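# Two-arm robot sorts loose seals into bins by size

## Task

Put every loose seal into the bin that matches its size, so that each one stays there on its own without the robot holding it; then open the grippers and move the arms away from the bins and seals.

## Robot and tools

Robot: two arms, left_arm and right_arm, each ending in a two-finger gripper. The names are labels only and do not refer to sides of any camera image. All positions share one scene frame with its origin on the table top midway between the arms. +z is up, +x points out across the table, and left_arm is mounted on the +y side. Distances are in metres and orientations are quaternions written w first (qw, qx, qy, qz). The gripper's fingers extend along its own +z axis and close along its own y axis. The reported end_effector_position is the spot between the finger pads, roughly 1 cm back from the tips. Printed hand positions can be wrong, more so at long reach, and arms usually stop a centimetre or more short of the command, mostly too low.

Row layout (used by both tools): one flat list of 16 numbers covering both arms, even when only one moves. The order is left_arm x, y, z, qw, qx, qy, qz, opening, then right_arm x, y, z, qw, qx, qy, qz, opening. x, y, z and the quaternion are an absolute target pose for that gripper in the scene frame, not an offset. Opening runs from -1 (closed) to +1 (fully open, 0.094 m). To keep an arm still, repeat its full pose and opening from the last result in every call. To keep an orientation, resend the same quaternion rather than copying a reported one that may have drifted.

execute_actions(actions): a list of up to 15 actions. Each action is a list of up to 15 rows, and each row is applied for one 1/30 s control step. If an action has fewer rows, its last row is held for the remaining steps. An empty list simply returns the current state and images. An action is rejected for both arms if any target lies more than 0.6 m from that gripper's current position along any of the gripper's own axes. If the first action fails this check against the last reported state, or any action is malformed, nothing runs. At every step the controller limits each command to within 70 mm and 16 degrees of the measured pose. Far targets therefore need several actions, and an arm only continues as far as its last limited pose. When position and orientation conflict, position wins. Elbows never fully straighten.

move(target, speed, blocking): drives each gripper in a straight line toward the 16-number target row, and all paths finish together. Duration is 0.5 to 10 s; if a path would take longer, it stops short after 10 s. speed is the top path speed in m/s, from 0.002 to 0.5 (default 0.25); turning is capped at twice that value in rad/s. Openings are sent when the move starts. Paths ignore obstacles and the other arm. A gripper can lag, drift, or exceed the speed, especially near full reach. Faster contact hits harder, and a target set deeper past the contact point presses harder. The result adds a move: line giving the ending (done, off_target, moving, held, fault), any limits that acted, and each gripper's distance from its target. If the ending names only one arm, the other finished at rest. limits=paced means the command was clipped. limits=held means a check blocked some steps, after which the arm may speed up. With blocking=false the result comes back after 0.5 s; poll with wait(0). Until the move is reported finished, other moves and actions are refused, so use wait or stop.

wait(seconds): 0 to 10 s. Both arms hold their last command, a running move continues, and the wait ends early when the move ends. stop(): brakes the running move, which needs room, more at high speed; the fingers keep moving. zoom_image(camera, region): camera is one of cam_head_left, cam_head_right, cam_left_wrist, cam_right_wrist (all 504x504). region is [x0, y0, x1, y1] in pixels from the top-left corner, at most 504 by 504. finished_scene(scene): ends scene 1 or 2 and cannot be undone. The goal must already be achieved and stable when you call it.

Result lines: `left_arm: …` | `right_arm: …` give each gripper's pose. Hand target lines show the pose the controller is currently driving toward. grip_measured is the finger opening on the command scale; the last Joint positions value is the opening in metres, which can be off by about 1 mm. A "pose unreachable" line means a clearance check changed or blocked that arm's command. FAULT, MOTOR HOT (from 85 °C) and OVER-TEMPERATURE FAULT (at 100 °C, when the arm goes limp and falls) lines report stops. Joint ranges (rad): waist -2.880 to 2.880, shoulder 0 to 3.142, elbow 0 to 3.019, wrist pitch -1.693 to 1.571, wrist yaw -1.571 to 1.571, wrist roll -2.094 to 2.094.

Gripping: command an opening about 0.03 below grip_measured for a firm hold, or less for a lighter one. Pads press at roughly 50 to 62 N, less on very thin parts. Holding loads heats motors, even while you are thinking. The simulation keeps running during replies, with the arms holding their last command.

Avoid: knocking or placing anything off the table, which fails the task; arms colliding or pushing on each other; dropping, slipping or slamming parts; hard pushes. Brief external tugs on held parts or nudges to loose ones can happen. Before finishing, release everything and pull the arms clear.

Each tool is called after "Request:" as a command line: name --argument value for each argument, lists and objects as JSON in quotes; but a table of rows of numbers goes row by row, as --pt "numbers of a row", without its own name.

## Session

Request:
execute_actions --actions '[]'

Scene clock: 0.00 s.
left_arm: end_effector_position=(+0.5366, +0.4623, +0.2101) grip_measured=+1.000 end_effector_quat_wxyz=(-0.025, +0.714, -0.700, -0.017) | right_arm: end_effector_position=(+0.5143, -0.1076, +0.2319) grip_measured=+1.000 end_effector_quat_wxyz=(+0.715, -0.088, +0.694, -0.020)
Joint positions: left_arm=[ 0.097  1.853  1.801 -1.497 -0.057 -1.391  0.094] | right_arm=[ 0.558  1.556  0.719  0.863  0.501 -0.165  0.094]
Joint velocities: left_arm=[ 0.005 -0.005  0.012  0.007  0.022  0.007  0.   ] | right_arm=[-0.005  0.015  0.002 -0.012 -0.007  0.022  0.   ]
Motor temperatures (°C, as the motors report them): left_arm=[26 27 26 24 23 23] | right_arm=[24 24 23 27 26 24]
Hand target (left_arm): +0.544, +0.464, +0.227; -0.042, +0.714, -0.699, -0.006
Hand target (right_arm): +0.519, -0.104, +0.244; +0.723, -0.082, +0.685, -0.015

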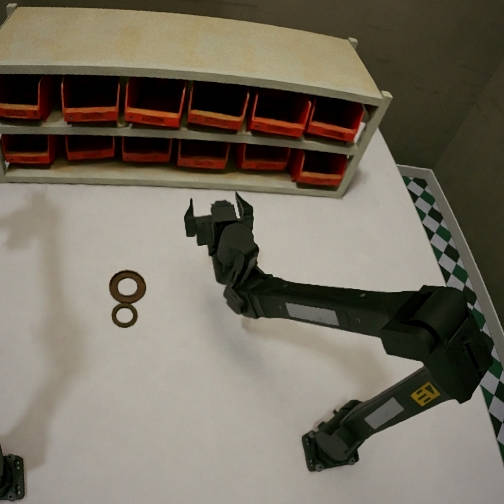

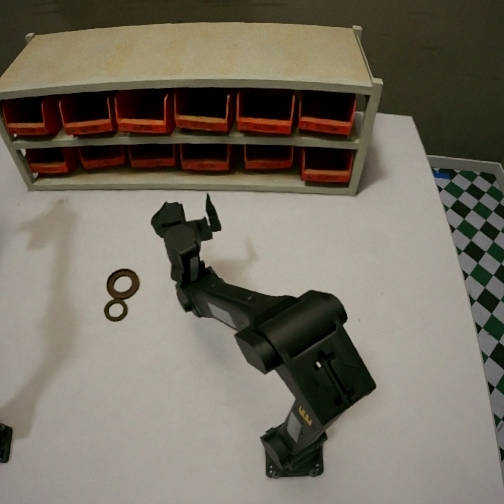

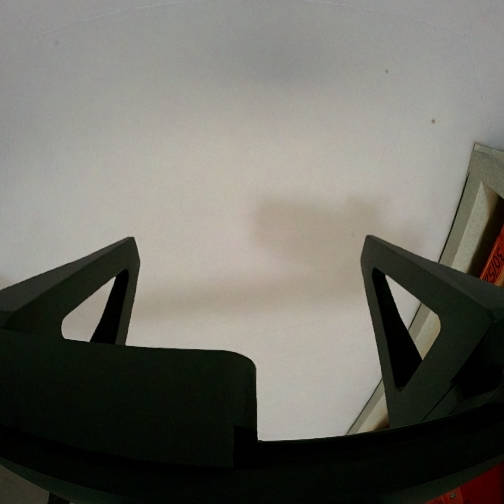

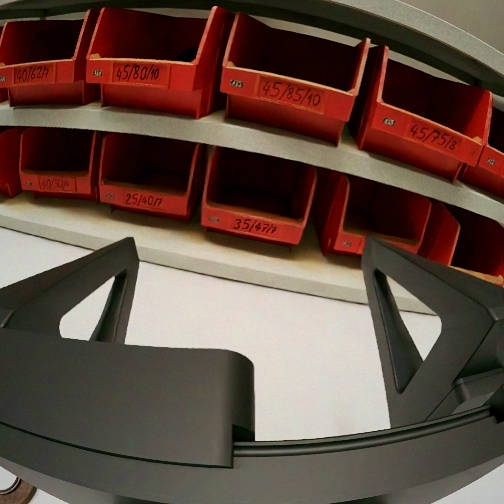

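Request:
zoom_image --camera "cam_head_left" --region '[70, 240, 190, 350]'

Request:
zoom_image --camera "cam_head_right" --region '[0, 60, 200, 210]'

Request:
zoom_image --camera "cam_head_right" --region '[190, 60, 390, 210]'

Request:
zoom_image --camera "cam_right_wrist" --region '[0, 0, 260, 260]'

Region (70, 240, 190, 350) of cam_head_left's 504x504 image, scaled by 4.200, with more detail than that image has; it fills the top 462 rows of this view, and the rest is white.

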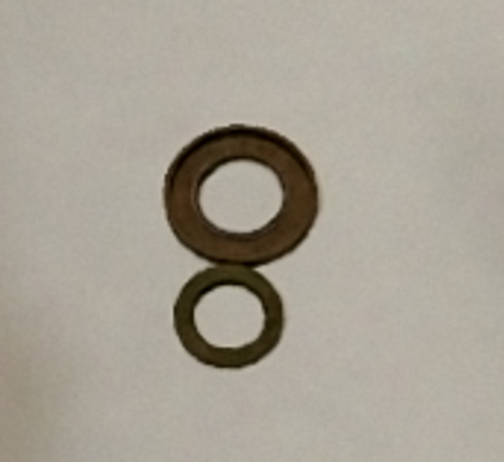

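Region (0, 60, 200, 210) of cam_head_right's 504x504 image, scaled by 2.520, with more detail than that image has; it fills the top 378 rows of this view, and the rest is white.

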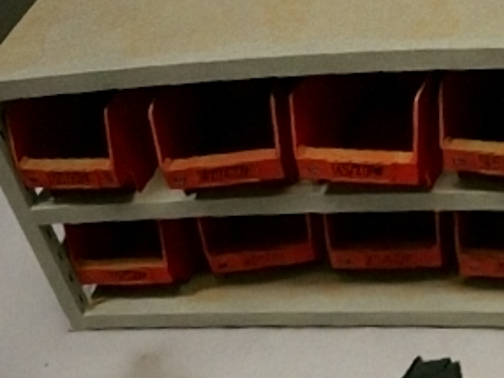

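Region (190, 60, 390, 210) of cam_head_right's 504x504 image, scaled by 2.520, with more detail than that image has; it fills the top 378 rows of this view, and the rest is white.

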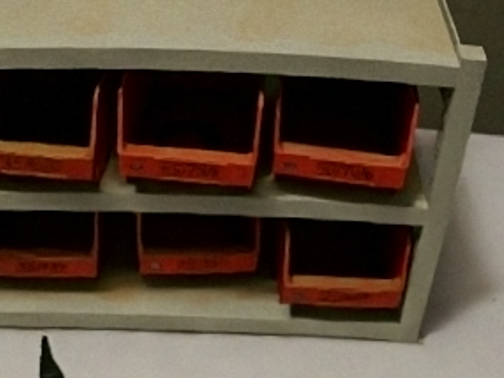

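Region (0, 0, 260, 260) of cam_right_wrist's 504x504 image, scaled by 1.938, with more detail than that image has.

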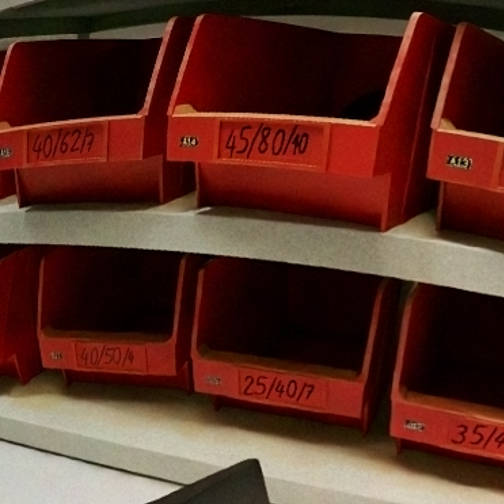

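Request:
move --target '[0.36,0.17,0.25,0,0,1,0,1,0.45,-0.33,0.2,0.707,0,0.707,0,1]' --speed 0.4

Scene clock: 6.67 s.
left_arm: end_effector_position=(+0.3625, +0.1652, +0.2397) grip_measured=+1.000 end_effector_quat_wxyz=(-0.002, -0.007, +1.000, -0.006) | right_arm: end_effector_position=(+0.4488, -0.3312, +0.1909) grip_measured=+1.000 end_effector_quat_wxyz=(+0.696, -0.006, +0.718, -0.006)
Joint positions: left_arm=[-0.513  1.46   1.385 -1.494  0.012 -0.424  0.094] | right_arm=[ 0.057  1.303  0.333  0.939  0.098 -0.013  0.094]
Joint velocities: left_arm=[-0.005 -0.005 -0.007 -0.017  0.007  0.037  0.   ] | right_arm=[-0.005 -0.005  0.002 -0.007  0.051  0.022  0.   ]
Motor temperatures (°C, as the motors report them): left_arm=[26 27 27 24 23 23] | right_arm=[24 24 23 27 26 24]
Hand target (left_arm): +0.356, +0.169, +0.249; +0.002, +0.000, +1.000, -0.009
Hand target (right_arm): +0.448, -0.332, +0.202; +0.708, -0.002, +0.706, -0.002
Off the commanded pose (left_arm): 0.012 m, 1 deg.
Off the commanded pose (right_arm): 0.009 m, 2 deg.
move: off_target (left_arm)

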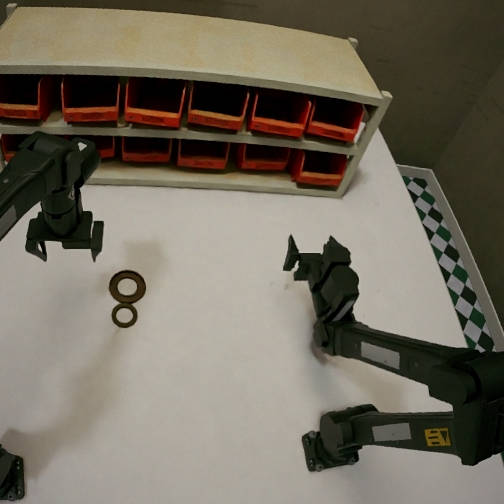

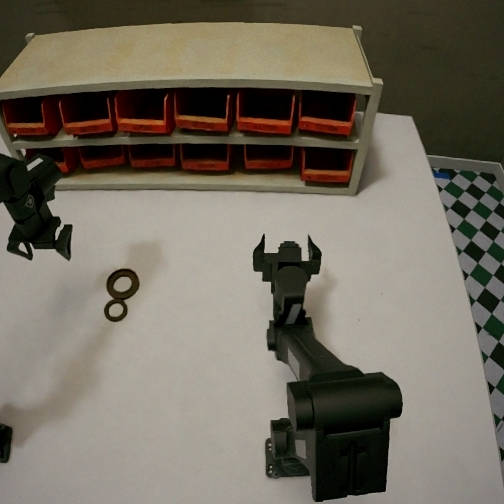

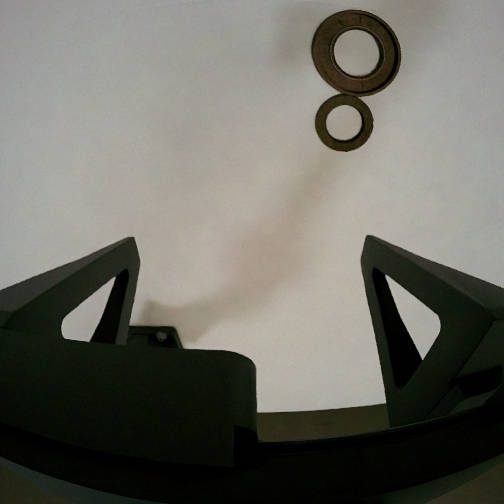

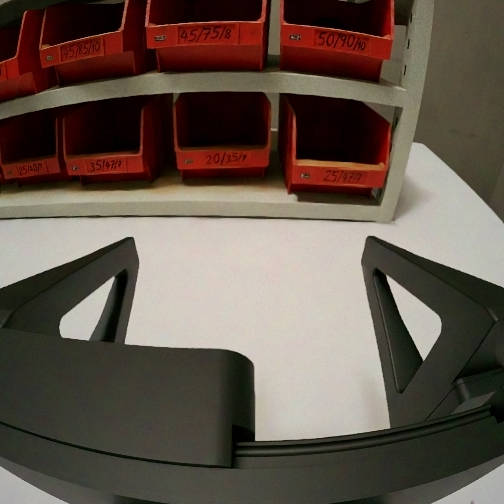

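Request:
move --target '[0.40,0.065,0.12,0,0,1,0,1,0.4488,-0.3312,0.2,0.707,0,0.707,0,1]'

Request:
zoom_image --camera "cam_left_wrist" --region '[120, 20, 380, 280]'

Request:
zoom_image --camera "cam_right_wrist" --region '[140, 0, 420, 230]'

Scene clock: 10.50 s.
left_arm: end_effector_position=(+0.3890, +0.0691, +0.1091) grip_measured=+1.000 end_effector_quat_wxyz=(-0.019, +0.008, +1.000, +0.007) | right_arm: end_effector_position=(+0.4488, -0.3312, +0.1914) grip_measured=+1.000 end_effector_quat_wxyz=(+0.697, -0.004, +0.717, -0.004)
Joint positions: left_arm=[-0.671  1.737  1.368 -1.242  0.008 -0.553  0.094] | right_arm=[ 0.057  1.303  0.333  0.941  0.098 -0.008  0.094]
Joint velocities: left_arm=[-0.005  0.005 -0.002  0.002  0.022  0.007  0.   ] | right_arm=[ 0.024  0.005  0.007 -0.007 -0.007 -0.037  0.   ]
Motor temperatures (°C, as the motors report them): left_arm=[26 27 27 24 23 23] | right_arm=[24 24 24 27 26 24]
Hand target (left_arm): +0.400, +0.062, +0.120; -0.001, +0.000, +1.000, -0.003
Hand target (right_arm): +0.449, -0.331, +0.200; +0.707, -0.000, +0.707, +0.000
Off the commanded pose (left_arm): 0.016 m, 3 deg.
Off the commanded pose (right_arm): 0.009 m, 2 deg.
move: off_target (left_arm)

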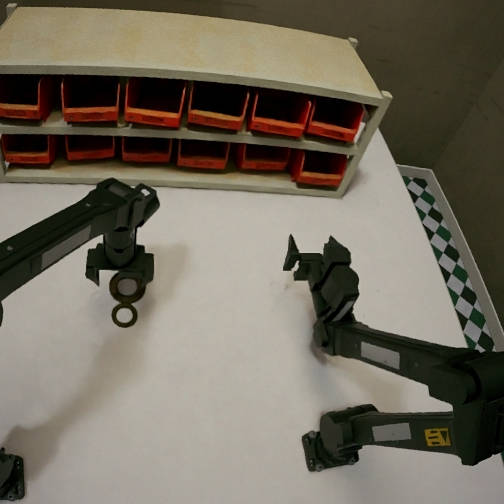

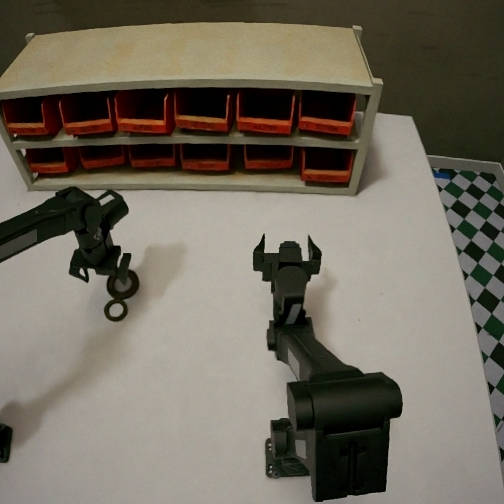

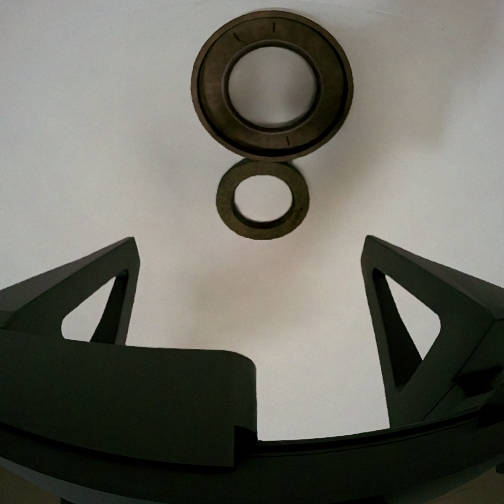

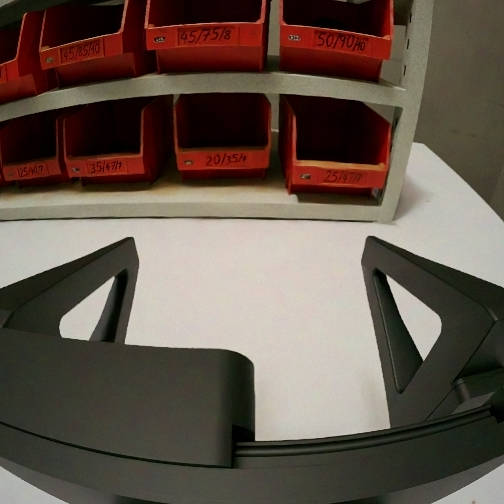

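Region (120, 20, 380, 280) of cam_left_wrist's 504x504 image, scaled by 1.938, with more detail than that image has.

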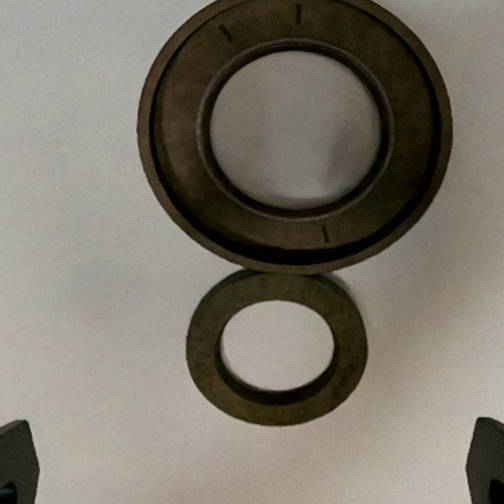

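Region (140, 0, 420, 230) of cam_right_wrist's 504x504 image, scaled by 1.800, with more detail than that image has; it fills the top 414 rows of this view, and the rest is white.

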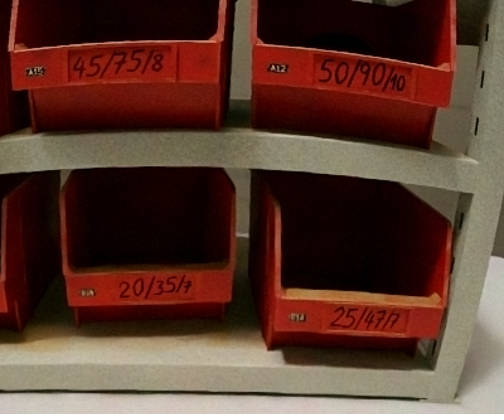

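Request:
move --target '[0.365,0.057,0.055,0.423,0,0.906,0,1,0.4488,-0.3312,0.2,0.707,0,0.707,0,1]'

Scene clock: 17.33 s.
left_arm: end_effector_position=(+0.3637, +0.0581, +0.0554) grip_measured=+1.000 end_effector_quat_wxyz=(+0.415, -0.010, +0.910, +0.003) | right_arm: end_effector_position=(+0.4488, -0.3312, +0.1914) grip_measured=+1.000 end_effector_quat_wxyz=(+0.697, -0.004, +0.717, -0.004)
Joint positions: left_arm=[-0.922  1.558  0.724 -0.08  -0.595 -0.635  0.094] | right_arm=[ 0.057  1.303  0.333  0.941  0.098 -0.008  0.094]
Joint velocities: left_arm=[-0.005 -0.005  0.012 -0.002 -0.037 -0.022  0.   ] | right_arm=[ 0.015 -0.005 -0.017  0.012  0.022 -0.037  0.   ]
Motor temperatures (°C, as the motors report them): left_arm=[26 28 27 24 23 23] | right_arm=[24 24 24 27 26 24]
Hand target (left_arm): +0.364, +0.055, +0.057; +0.421, -0.005, +0.907, -0.000
Hand target (right_arm): +0.449, -0.331, +0.200; +0.707, -0.000, +0.707, -0.000
Off the commanded pose (left_arm): 0.002 m, 2 deg.
Off the commanded pose (right_arm): 0.009 m, 2 deg.
move: done

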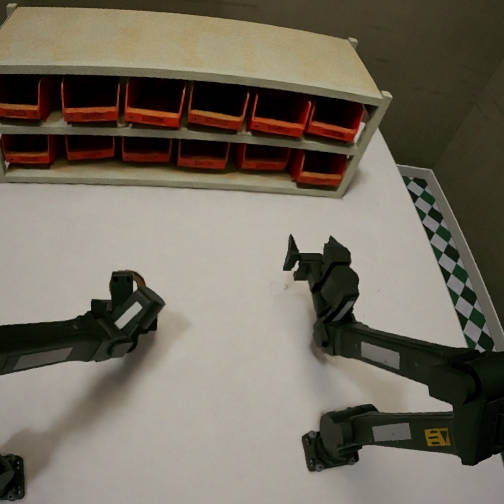

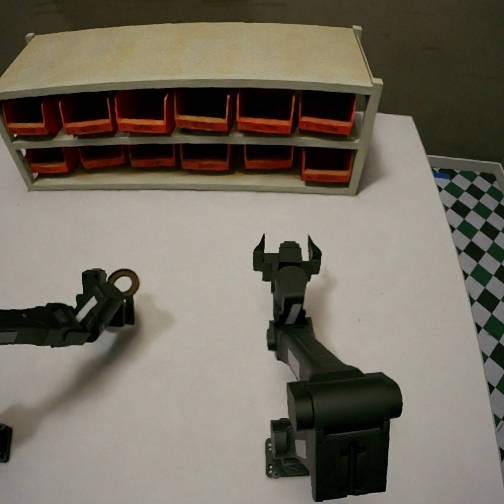

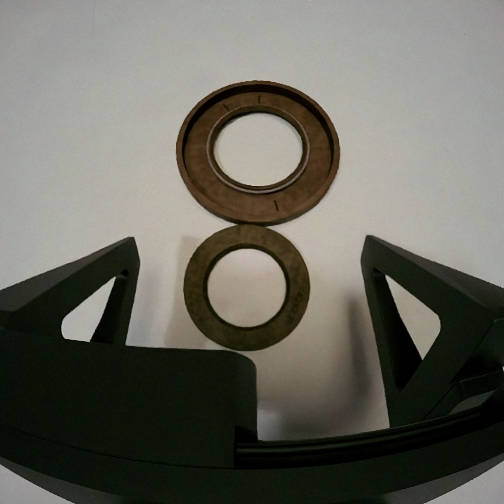

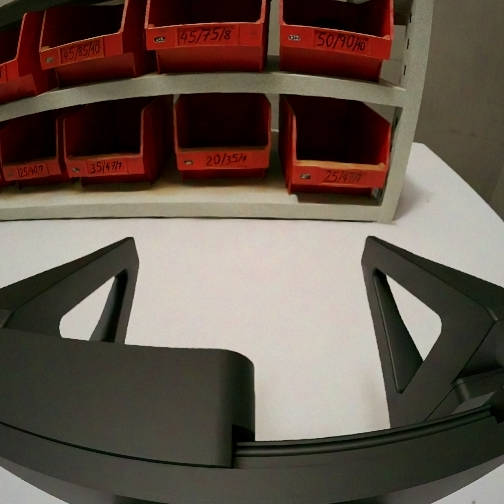

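Request:
move --target '[0.36,0.058,0.018,0.423,0,0.906,0,1,0.43,-0.2,0.1,0.423,0,0.906,0,1]' --speed 0.15

Scene clock: 20.77 s.
left_arm: end_effector_position=(+0.3629, +0.0591, +0.0244) grip_measured=+1.000 end_effector_quat_wxyz=(+0.423, -0.010, +0.906, -0.003) | right_arm: end_effector_position=(+0.4169, -0.2065, +0.0852) grip_measured=+1.000 end_effector_quat_wxyz=(+0.411, +0.001, +0.912, -0.005)
Joint positions: left_arm=[-0.922  1.637  0.684  0.064 -0.596 -0.624  0.094] | right_arm=[ 0.45   1.325  0.567 -0.03   0.37   0.338  0.094]
Joint velocities: left_arm=[-0.015 -0.015 -0.007  0.002 -0.095 -0.037  0.   ] | right_arm=[ 0.015 -0.005 -0.012 -0.012  0.022  0.022  0.   ]
Motor temperatures (°C, as the motors report them): left_arm=[26 28 27 24 23 23] | right_arm=[24 24 24 27 26 24]
Hand target (left_arm): +0.360, +0.058, +0.018; +0.423, -0.000, +0.906, -0.000
Hand target (right_arm): +0.431, -0.197, +0.099; +0.421, +0.006, +0.907, +0.002
Off the commanded pose (left_arm): 0.007 m, 1 deg.
Off the commanded pose (right_arm): 0.021 m, 2 deg.
move: off_target (right_arm)

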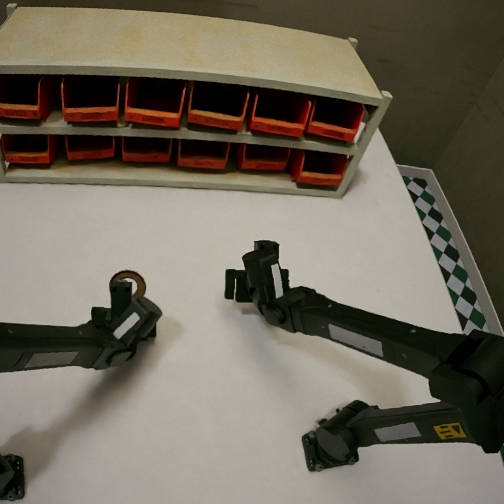

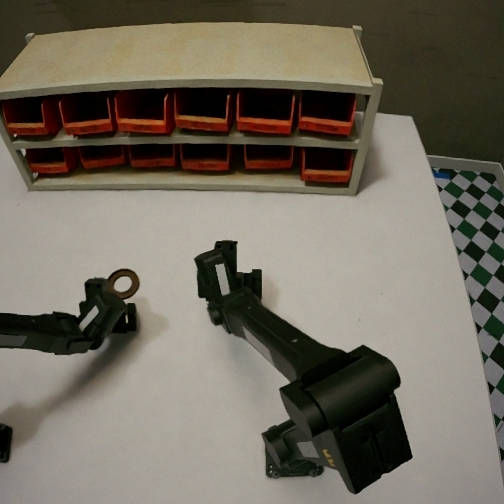

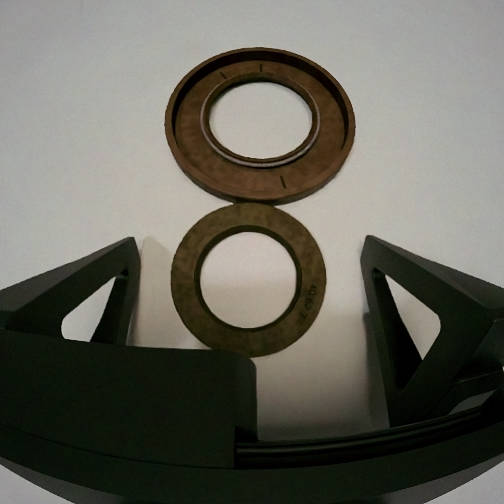

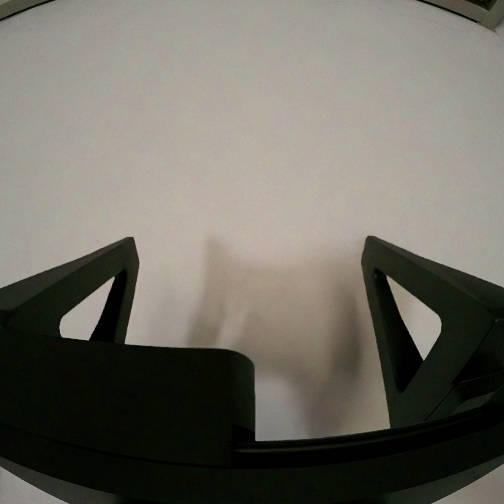

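Request:
zoom_image --camera "cam_left_wrist" --region '[240, 220, 400, 360]'

Request:
move --target '[0.356,0.058,0.012,0.423,0,0.906,0,0.5,0.43,-0.2,0.1,0.423,0,0.906,0,1]' --speed 0.05

Request:
move --target '[0.356,0.058,0.012,0.423,0,0.906,0,0.25,0.43,-0.2,0.1,0.423,0,0.906,0,1]'

Region (240, 220, 400, 360) of cam_left_wrist's 504x504 image, scaled by 3.150, with more detail than that image has; it fills the top 441 rows of this view, and the rest is white.

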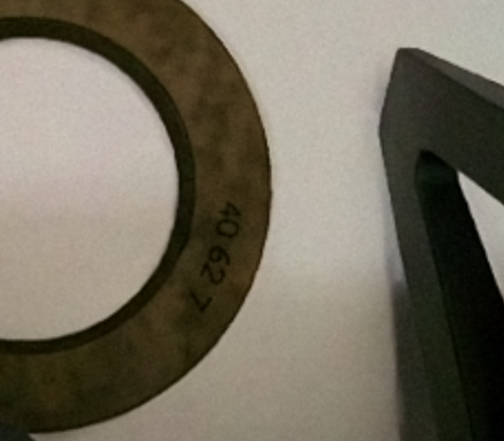

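Scene clock: 22.80 s.
left_arm: end_effector_position=(+0.3618, +0.0595, +0.0238) grip_measured=+0.502 end_effector_quat_wxyz=(+0.428, -0.011, +0.904, -0.004) | right_arm: end_effector_position=(+0.4168, -0.2065, +0.0851) grip_measured=+1.000 end_effector_quat_wxyz=(+0.411, -0.000, +0.912, -0.005)
Joint positions: left_arm=[-0.926  1.64   0.676  0.084 -0.605 -0.624  0.071] | right_arm=[ 0.45   1.325  0.567 -0.031  0.37   0.336  0.094]
Joint velocities: left_arm=[-0.015 -0.005  0.002 -0.002 -0.037  0.022 -0.   ] | right_arm=[ 0.005  0.015 -0.007 -0.002 -0.022  0.007  0.   ]
Motor temperatures (°C, as the motors report them): left_arm=[26 27 27 24 23 23] | right_arm=[24 24 24 27 26 24]
Hand target (left_arm): +0.356, +0.058, +0.012; +0.423, -0.000, +0.906, +0.000
Hand target (right_arm): +0.429, -0.200, +0.100; +0.423, -0.000, +0.906, -0.000
Off the commanded pose (left_arm): 0.013 m, 1 deg.
Off the commanded pose (right_arm): 0.021 m, 2 deg.
move: off_target (left_arm, right_arm)

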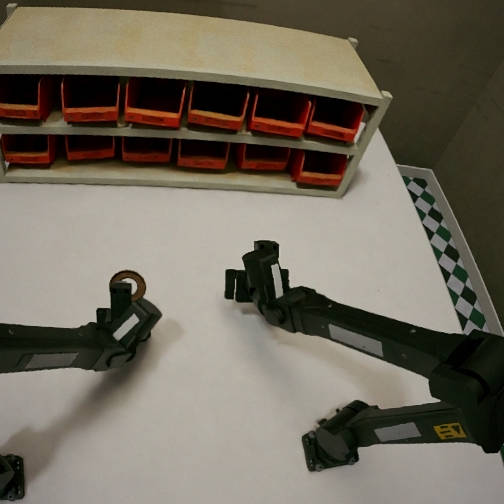

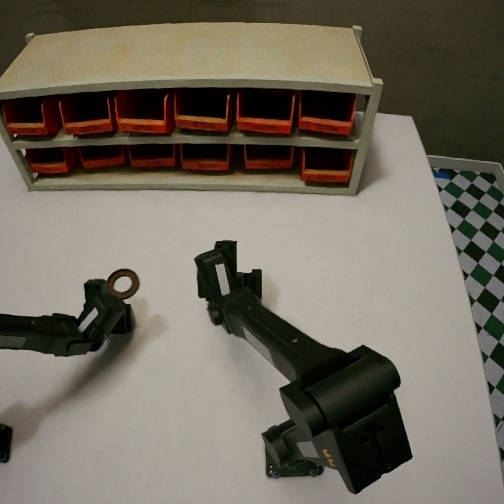

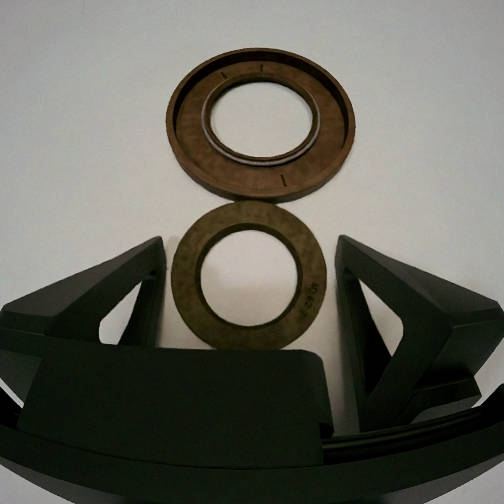

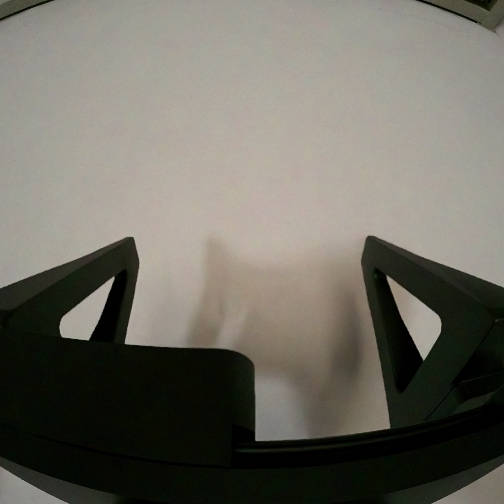

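Scene clock: 23.50 s.
left_arm: end_effector_position=(+0.3618, +0.0595, +0.0238) grip_measured=+0.278 end_effector_quat_wxyz=(+0.428, -0.011, +0.904, -0.004) | right_arm: end_effector_position=(+0.4168, -0.2065, +0.0851) grip_measured=+1.000 end_effector_quat_wxyz=(+0.411, -0.000, +0.912, -0.005)
Joint positions: left_arm=[-0.926  1.64   0.676  0.084 -0.605 -0.624  0.06 ] | right_arm=[ 0.45   1.325  0.567 -0.031  0.37   0.336  0.094]
Joint velocities: left_arm=[-0.015 -0.005  0.007  0.007  0.022  0.022 -0.001] | right_arm=[-0.024 -0.005 -0.007 -0.007 -0.022  0.022  0.   ]
Motor temperatures (°C, as the motors report them): left_arm=[26 27 27 24 23 23] | right_arm=[24 24 25 27 26 24]
Hand target (left_arm): +0.356, +0.058, +0.012; +0.423, -0.000, +0.906, -0.000
Hand target (right_arm): +0.429, -0.200, +0.100; +0.423, -0.000, +0.906, +0.000
Off the commanded pose (left_arm): 0.013 m, 1 deg.
Off the commanded pose (right_arm): 0.021 m, 2 deg.
move: off_target (left_arm, right_arm)

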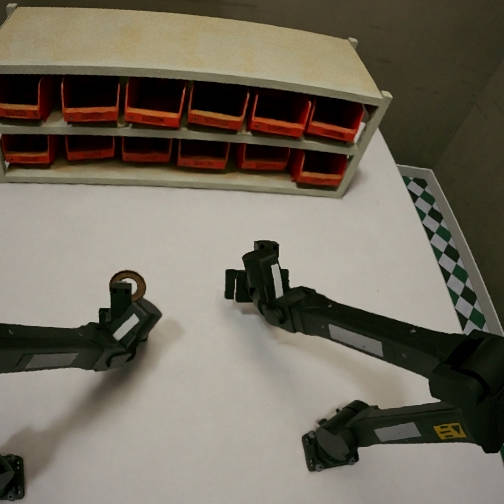

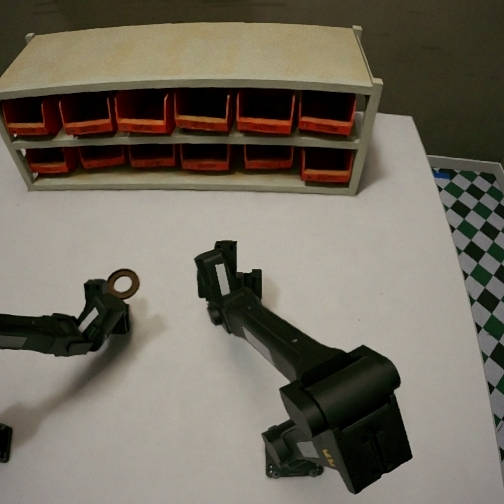

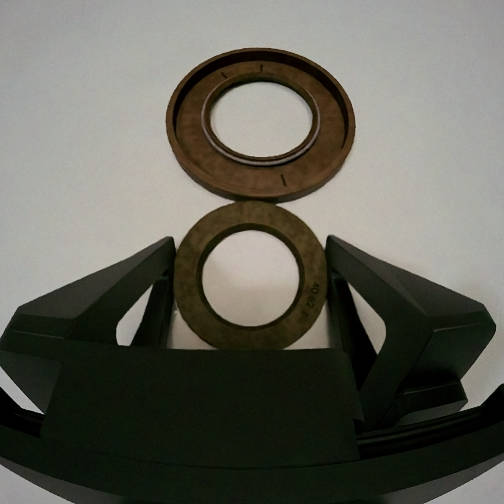

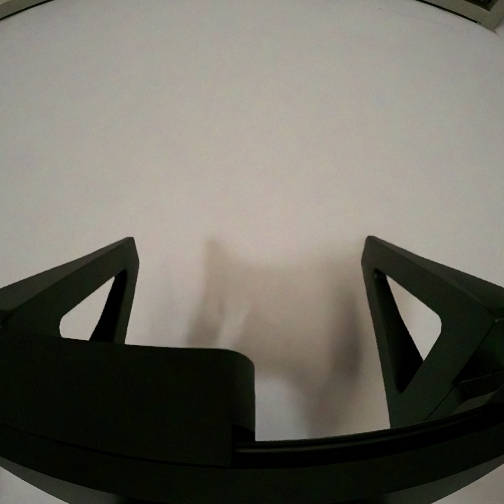

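Request:
execute_actions --actions '[[[0.352,0.058,0.03,0.423,0,0.906,0,0.5,0.43,-0.2,0.1,0.423,0,0.906,0,1]],[[0.35,0.058,0.017,0.423,0,0.906,0,0.5,0.43,-0.2,0.1,0.423,0,0.906,0,1]],[[0.35,0.058,0.017,0.423,0,0.906,0,0.26,0.43,-0.2,0.1,0.423,0,0.906,0,1]]]'

Scene clock: 26.77 s.
left_arm: end_effector_position=(+0.3554, +0.0586, +0.0242) grip_measured=+0.279 end_effector_quat_wxyz=(+0.425, -0.004, +0.905, -0.000) | right_arm: end_effector_position=(+0.4168, -0.2065, +0.0851) grip_measured=+1.000 end_effector_quat_wxyz=(+0.411, -0.000, +0.912, -0.005)
Joint positions: left_arm=[-0.939  1.63   0.67   0.067 -0.611 -0.624  0.06 ] | right_arm=[ 0.45   1.325  0.567 -0.031  0.37   0.336  0.094]
Joint velocities: left_arm=[-0.005  0.005 -0.012 -0.012  0.007  0.051 -0.001] | right_arm=[-0.005 -0.015 -0.002 -0.017  0.022  0.007  0.   ]
Motor temperatures (°C, as the motors report them): left_arm=[26 27 27 24 23 23] | right_arm=[24 24 25 27 26 24]
Hand target (left_arm): +0.350, +0.058, +0.017; +0.423, +0.000, +0.906, -0.000
Hand target (right_arm): +0.429, -0.200, +0.100; +0.423, -0.000, +0.906, +0.000
Off the commanded pose (left_arm): 0.009 m, 1 deg.
Off the commanded pose (right_arm): 0.021 m, 2 deg.

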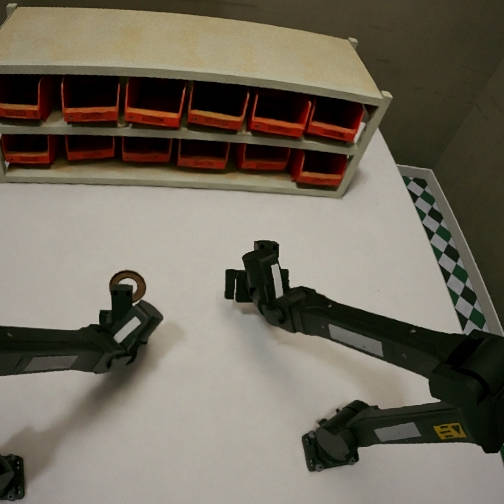

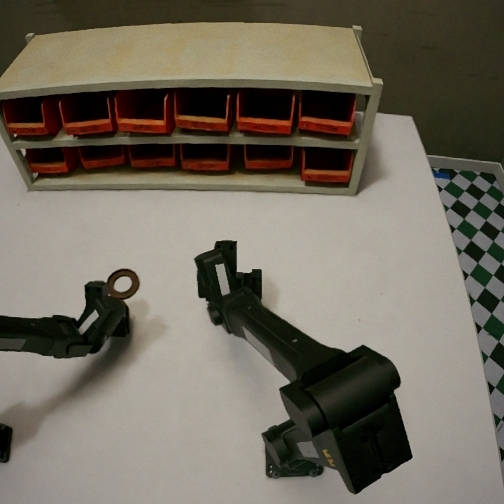

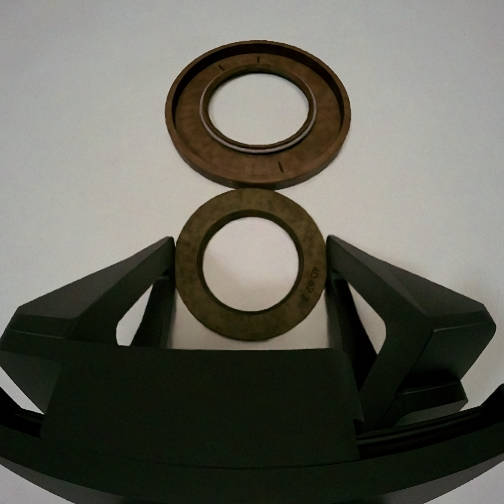

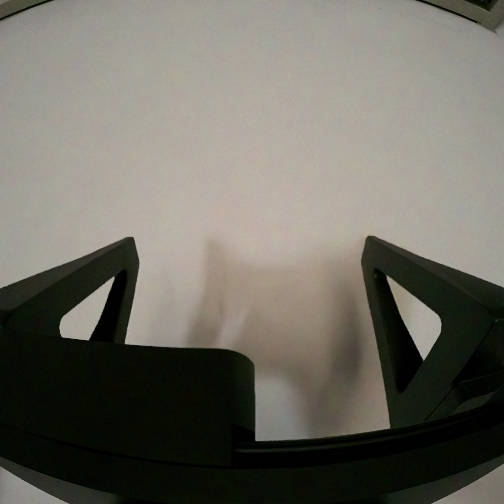

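Request:
move --target '[0.36,0.09,0.15,0.423,0,0.906,0,0.245,0.43,-0.2,0.1,0.423,0,0.906,0,1]'

Request:
move --target '[0.62,0.21,0.33,0.609,0,0.793,0,0.245,0.44,0.056,0.075,0.423,0,0.906,0,1]'

Scene clock: 28.73 s.
left_arm: end_effector_position=(+0.3437, +0.1041, +0.1276) grip_measured=+0.279 end_effector_quat_wxyz=(+0.409, +0.002, +0.912, +0.012) | right_arm: end_effector_position=(+0.4168, -0.2065, +0.0851) grip_measured=+1.000 end_effector_quat_wxyz=(+0.411, -0.000, +0.912, -0.005)
Joint positions: left_arm=[-0.872  1.28   0.69  -0.314 -0.564 -0.566  0.06 ] | right_arm=[ 0.45   1.325  0.567 -0.031  0.37   0.336  0.094]
Joint velocities: left_arm=[-0.005 -0.005  0.007 -0.007  0.022 -0.007  0.001] | right_arm=[ 0.005  0.015 -0.007 -0.022  0.022  0.022  0.   ]
Motor temperatures (°C, as the motors report them): left_arm=[26 27 27 24 23 23] | right_arm=[24 24 25 27 26 24]
Hand target (left_arm): +0.358, +0.093, +0.152; +0.424, +0.000, +0.906, +0.001
Hand target (right_arm): +0.429, -0.200, +0.100; +0.423, -0.000, +0.906, +0.000
Off the commanded pose (left_arm): 0.031 m, 2 deg.
Off the commanded pose (right_arm): 0.021 m, 2 deg.
move: off_target (left_arm, right_arm)

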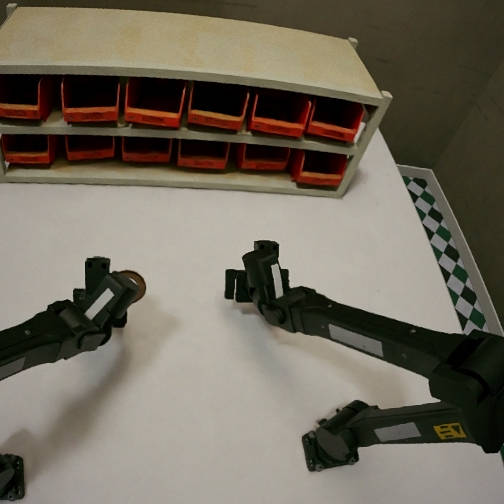

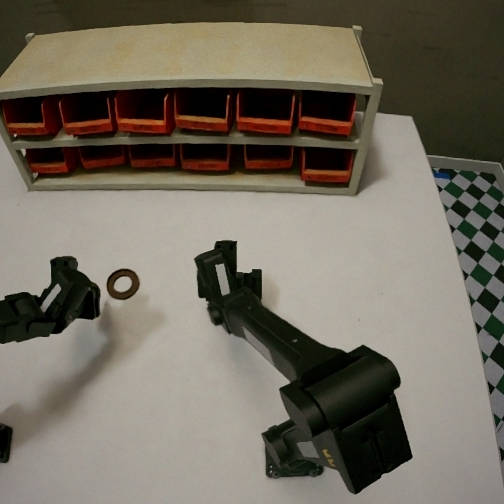

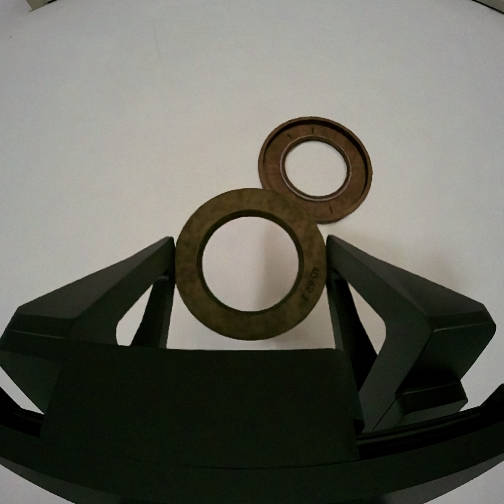

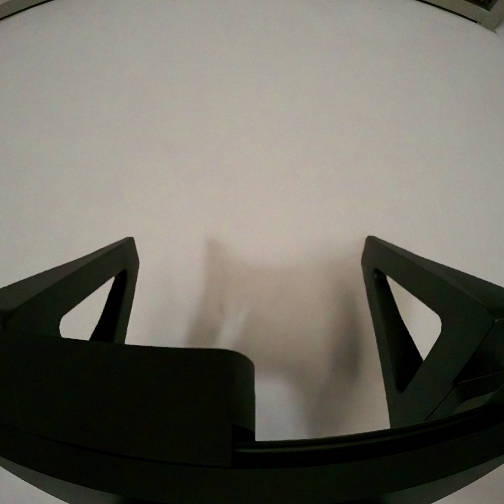

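Scene clock: 30.73 s.
left_arm: end_effector_position=(+0.5986, +0.2160, +0.3017) grip_measured=+0.279 end_effector_quat_wxyz=(+0.584, -0.000, +0.812, +0.010) | right_arm: end_effector_position=(+0.4307, +0.0463, +0.0627) grip_measured=+1.000 end_effector_quat_wxyz=(+0.414, -0.007, +0.910, -0.006)
Joint positions: left_arm=[-0.365  1.476  1.121  0.019 -0.265 -0.075  0.06 ] | right_arm=[ 0.893  1.793  1.088 -0.271  0.654  0.711  0.094]
Joint velocities: left_arm=[-0.005 -0.015 -0.002 -0.007  0.022 -0.051 -0.   ] | right_arm=[-0.005 -0.005 -0.007 -0.012 -0.051  0.022  0.   ]
Motor temperatures (°C, as the motors report them): left_arm=[26 27 28 24 23 23] | right_arm=[24 24 25 27 26 24]
Hand target (left_arm): +0.615, +0.211, +0.334; +0.610, +0.001, +0.792, +0.006
Hand target (right_arm): +0.440, +0.057, +0.072; +0.420, +0.001, +0.908, +0.001
Off the commanded pose (left_arm): 0.036 m, 4 deg.
Off the commanded pose (right_arm): 0.018 m, 2 deg.
move: off_target (left_arm, right_arm)

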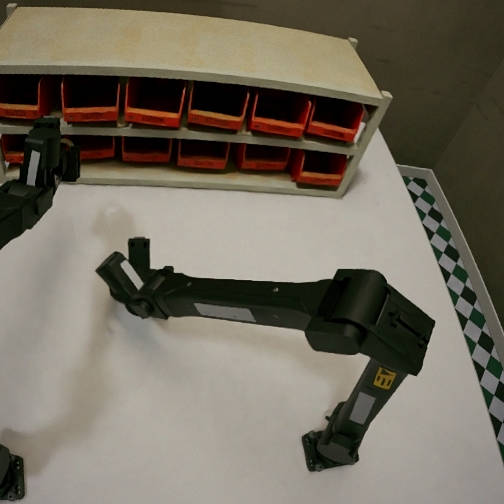

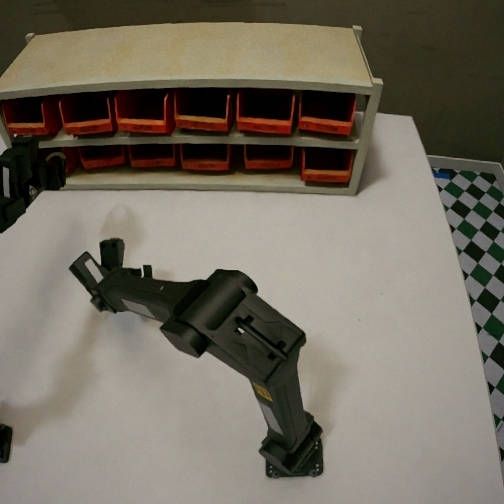

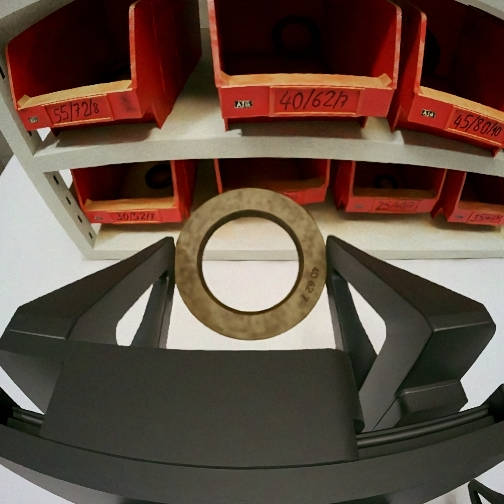

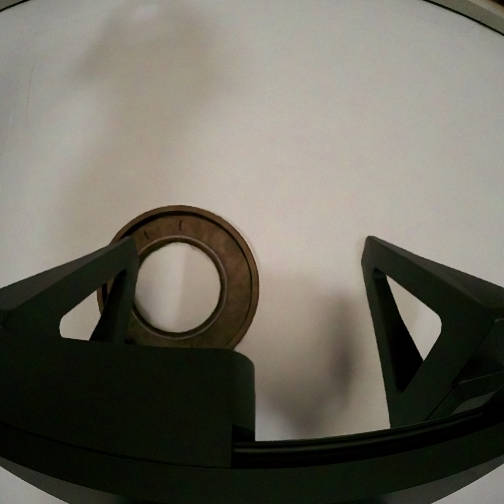

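Request:
move --target '[0.76,0.165,0.365,0.63,0,0.777,0,0.245,0.432,0.061,0.035,0.423,0,0.906,0,-0.15]' --speed 0.2

Scene clock: 35.30 s.
left_arm: end_effector_position=(+0.7446, +0.1720, +0.3369) grip_measured=+0.279 end_effector_quat_wxyz=(+0.613, -0.004, +0.790, +0.001) | right_arm: end_effector_position=(+0.4306, +0.0537, +0.0364) grip_measured=-0.149 end_effector_quat_wxyz=(+0.418, -0.003, +0.908, -0.006)
Joint positions: left_arm=[-0.371  1.832  1.622 -0.051 -0.268 -0.074  0.06 ] | right_arm=[ 0.904  1.856  1.088 -0.209  0.67   0.725  0.04 ]
Joint velocities: left_arm=[-0.005 -0.005 -0.007 -0.002 -0.037 -0.051  0.   ] | right_arm=[-0.005 -0.005  0.002  0.002  0.007  0.081  0.001]
Motor temperatures (°C, as the motors report them): left_arm=[26 28 29 24 23 23] | right_arm=[24 24 25 27 26 24]
Hand target (left_arm): +0.754, +0.164, +0.366; +0.630, -0.001, +0.777, -0.000
Hand target (right_arm): +0.432, +0.061, +0.034; +0.423, -0.000, +0.906, +0.000
Off the commanded pose (left_arm): 0.033 m, 3 deg.
Off the commanded pose (right_arm): 0.008 m, 1 deg.
move: off_target (left_arm)

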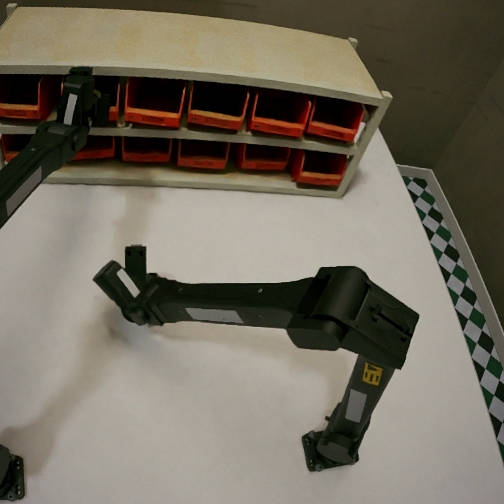

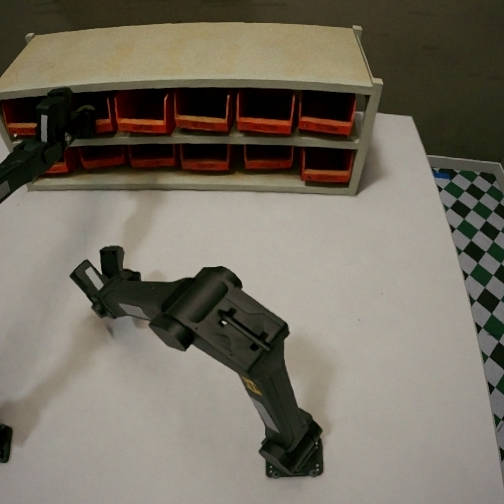

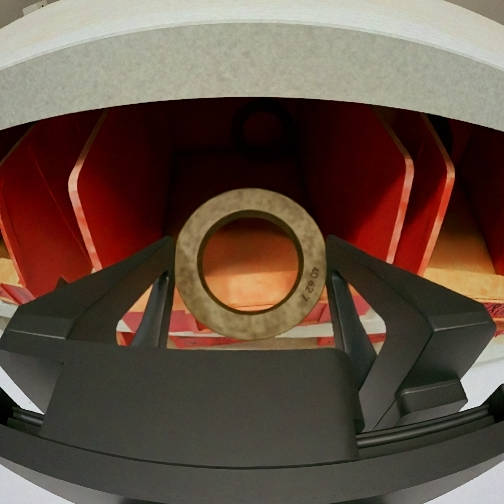

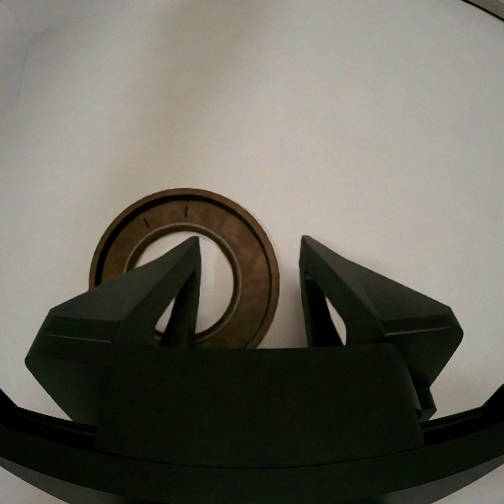

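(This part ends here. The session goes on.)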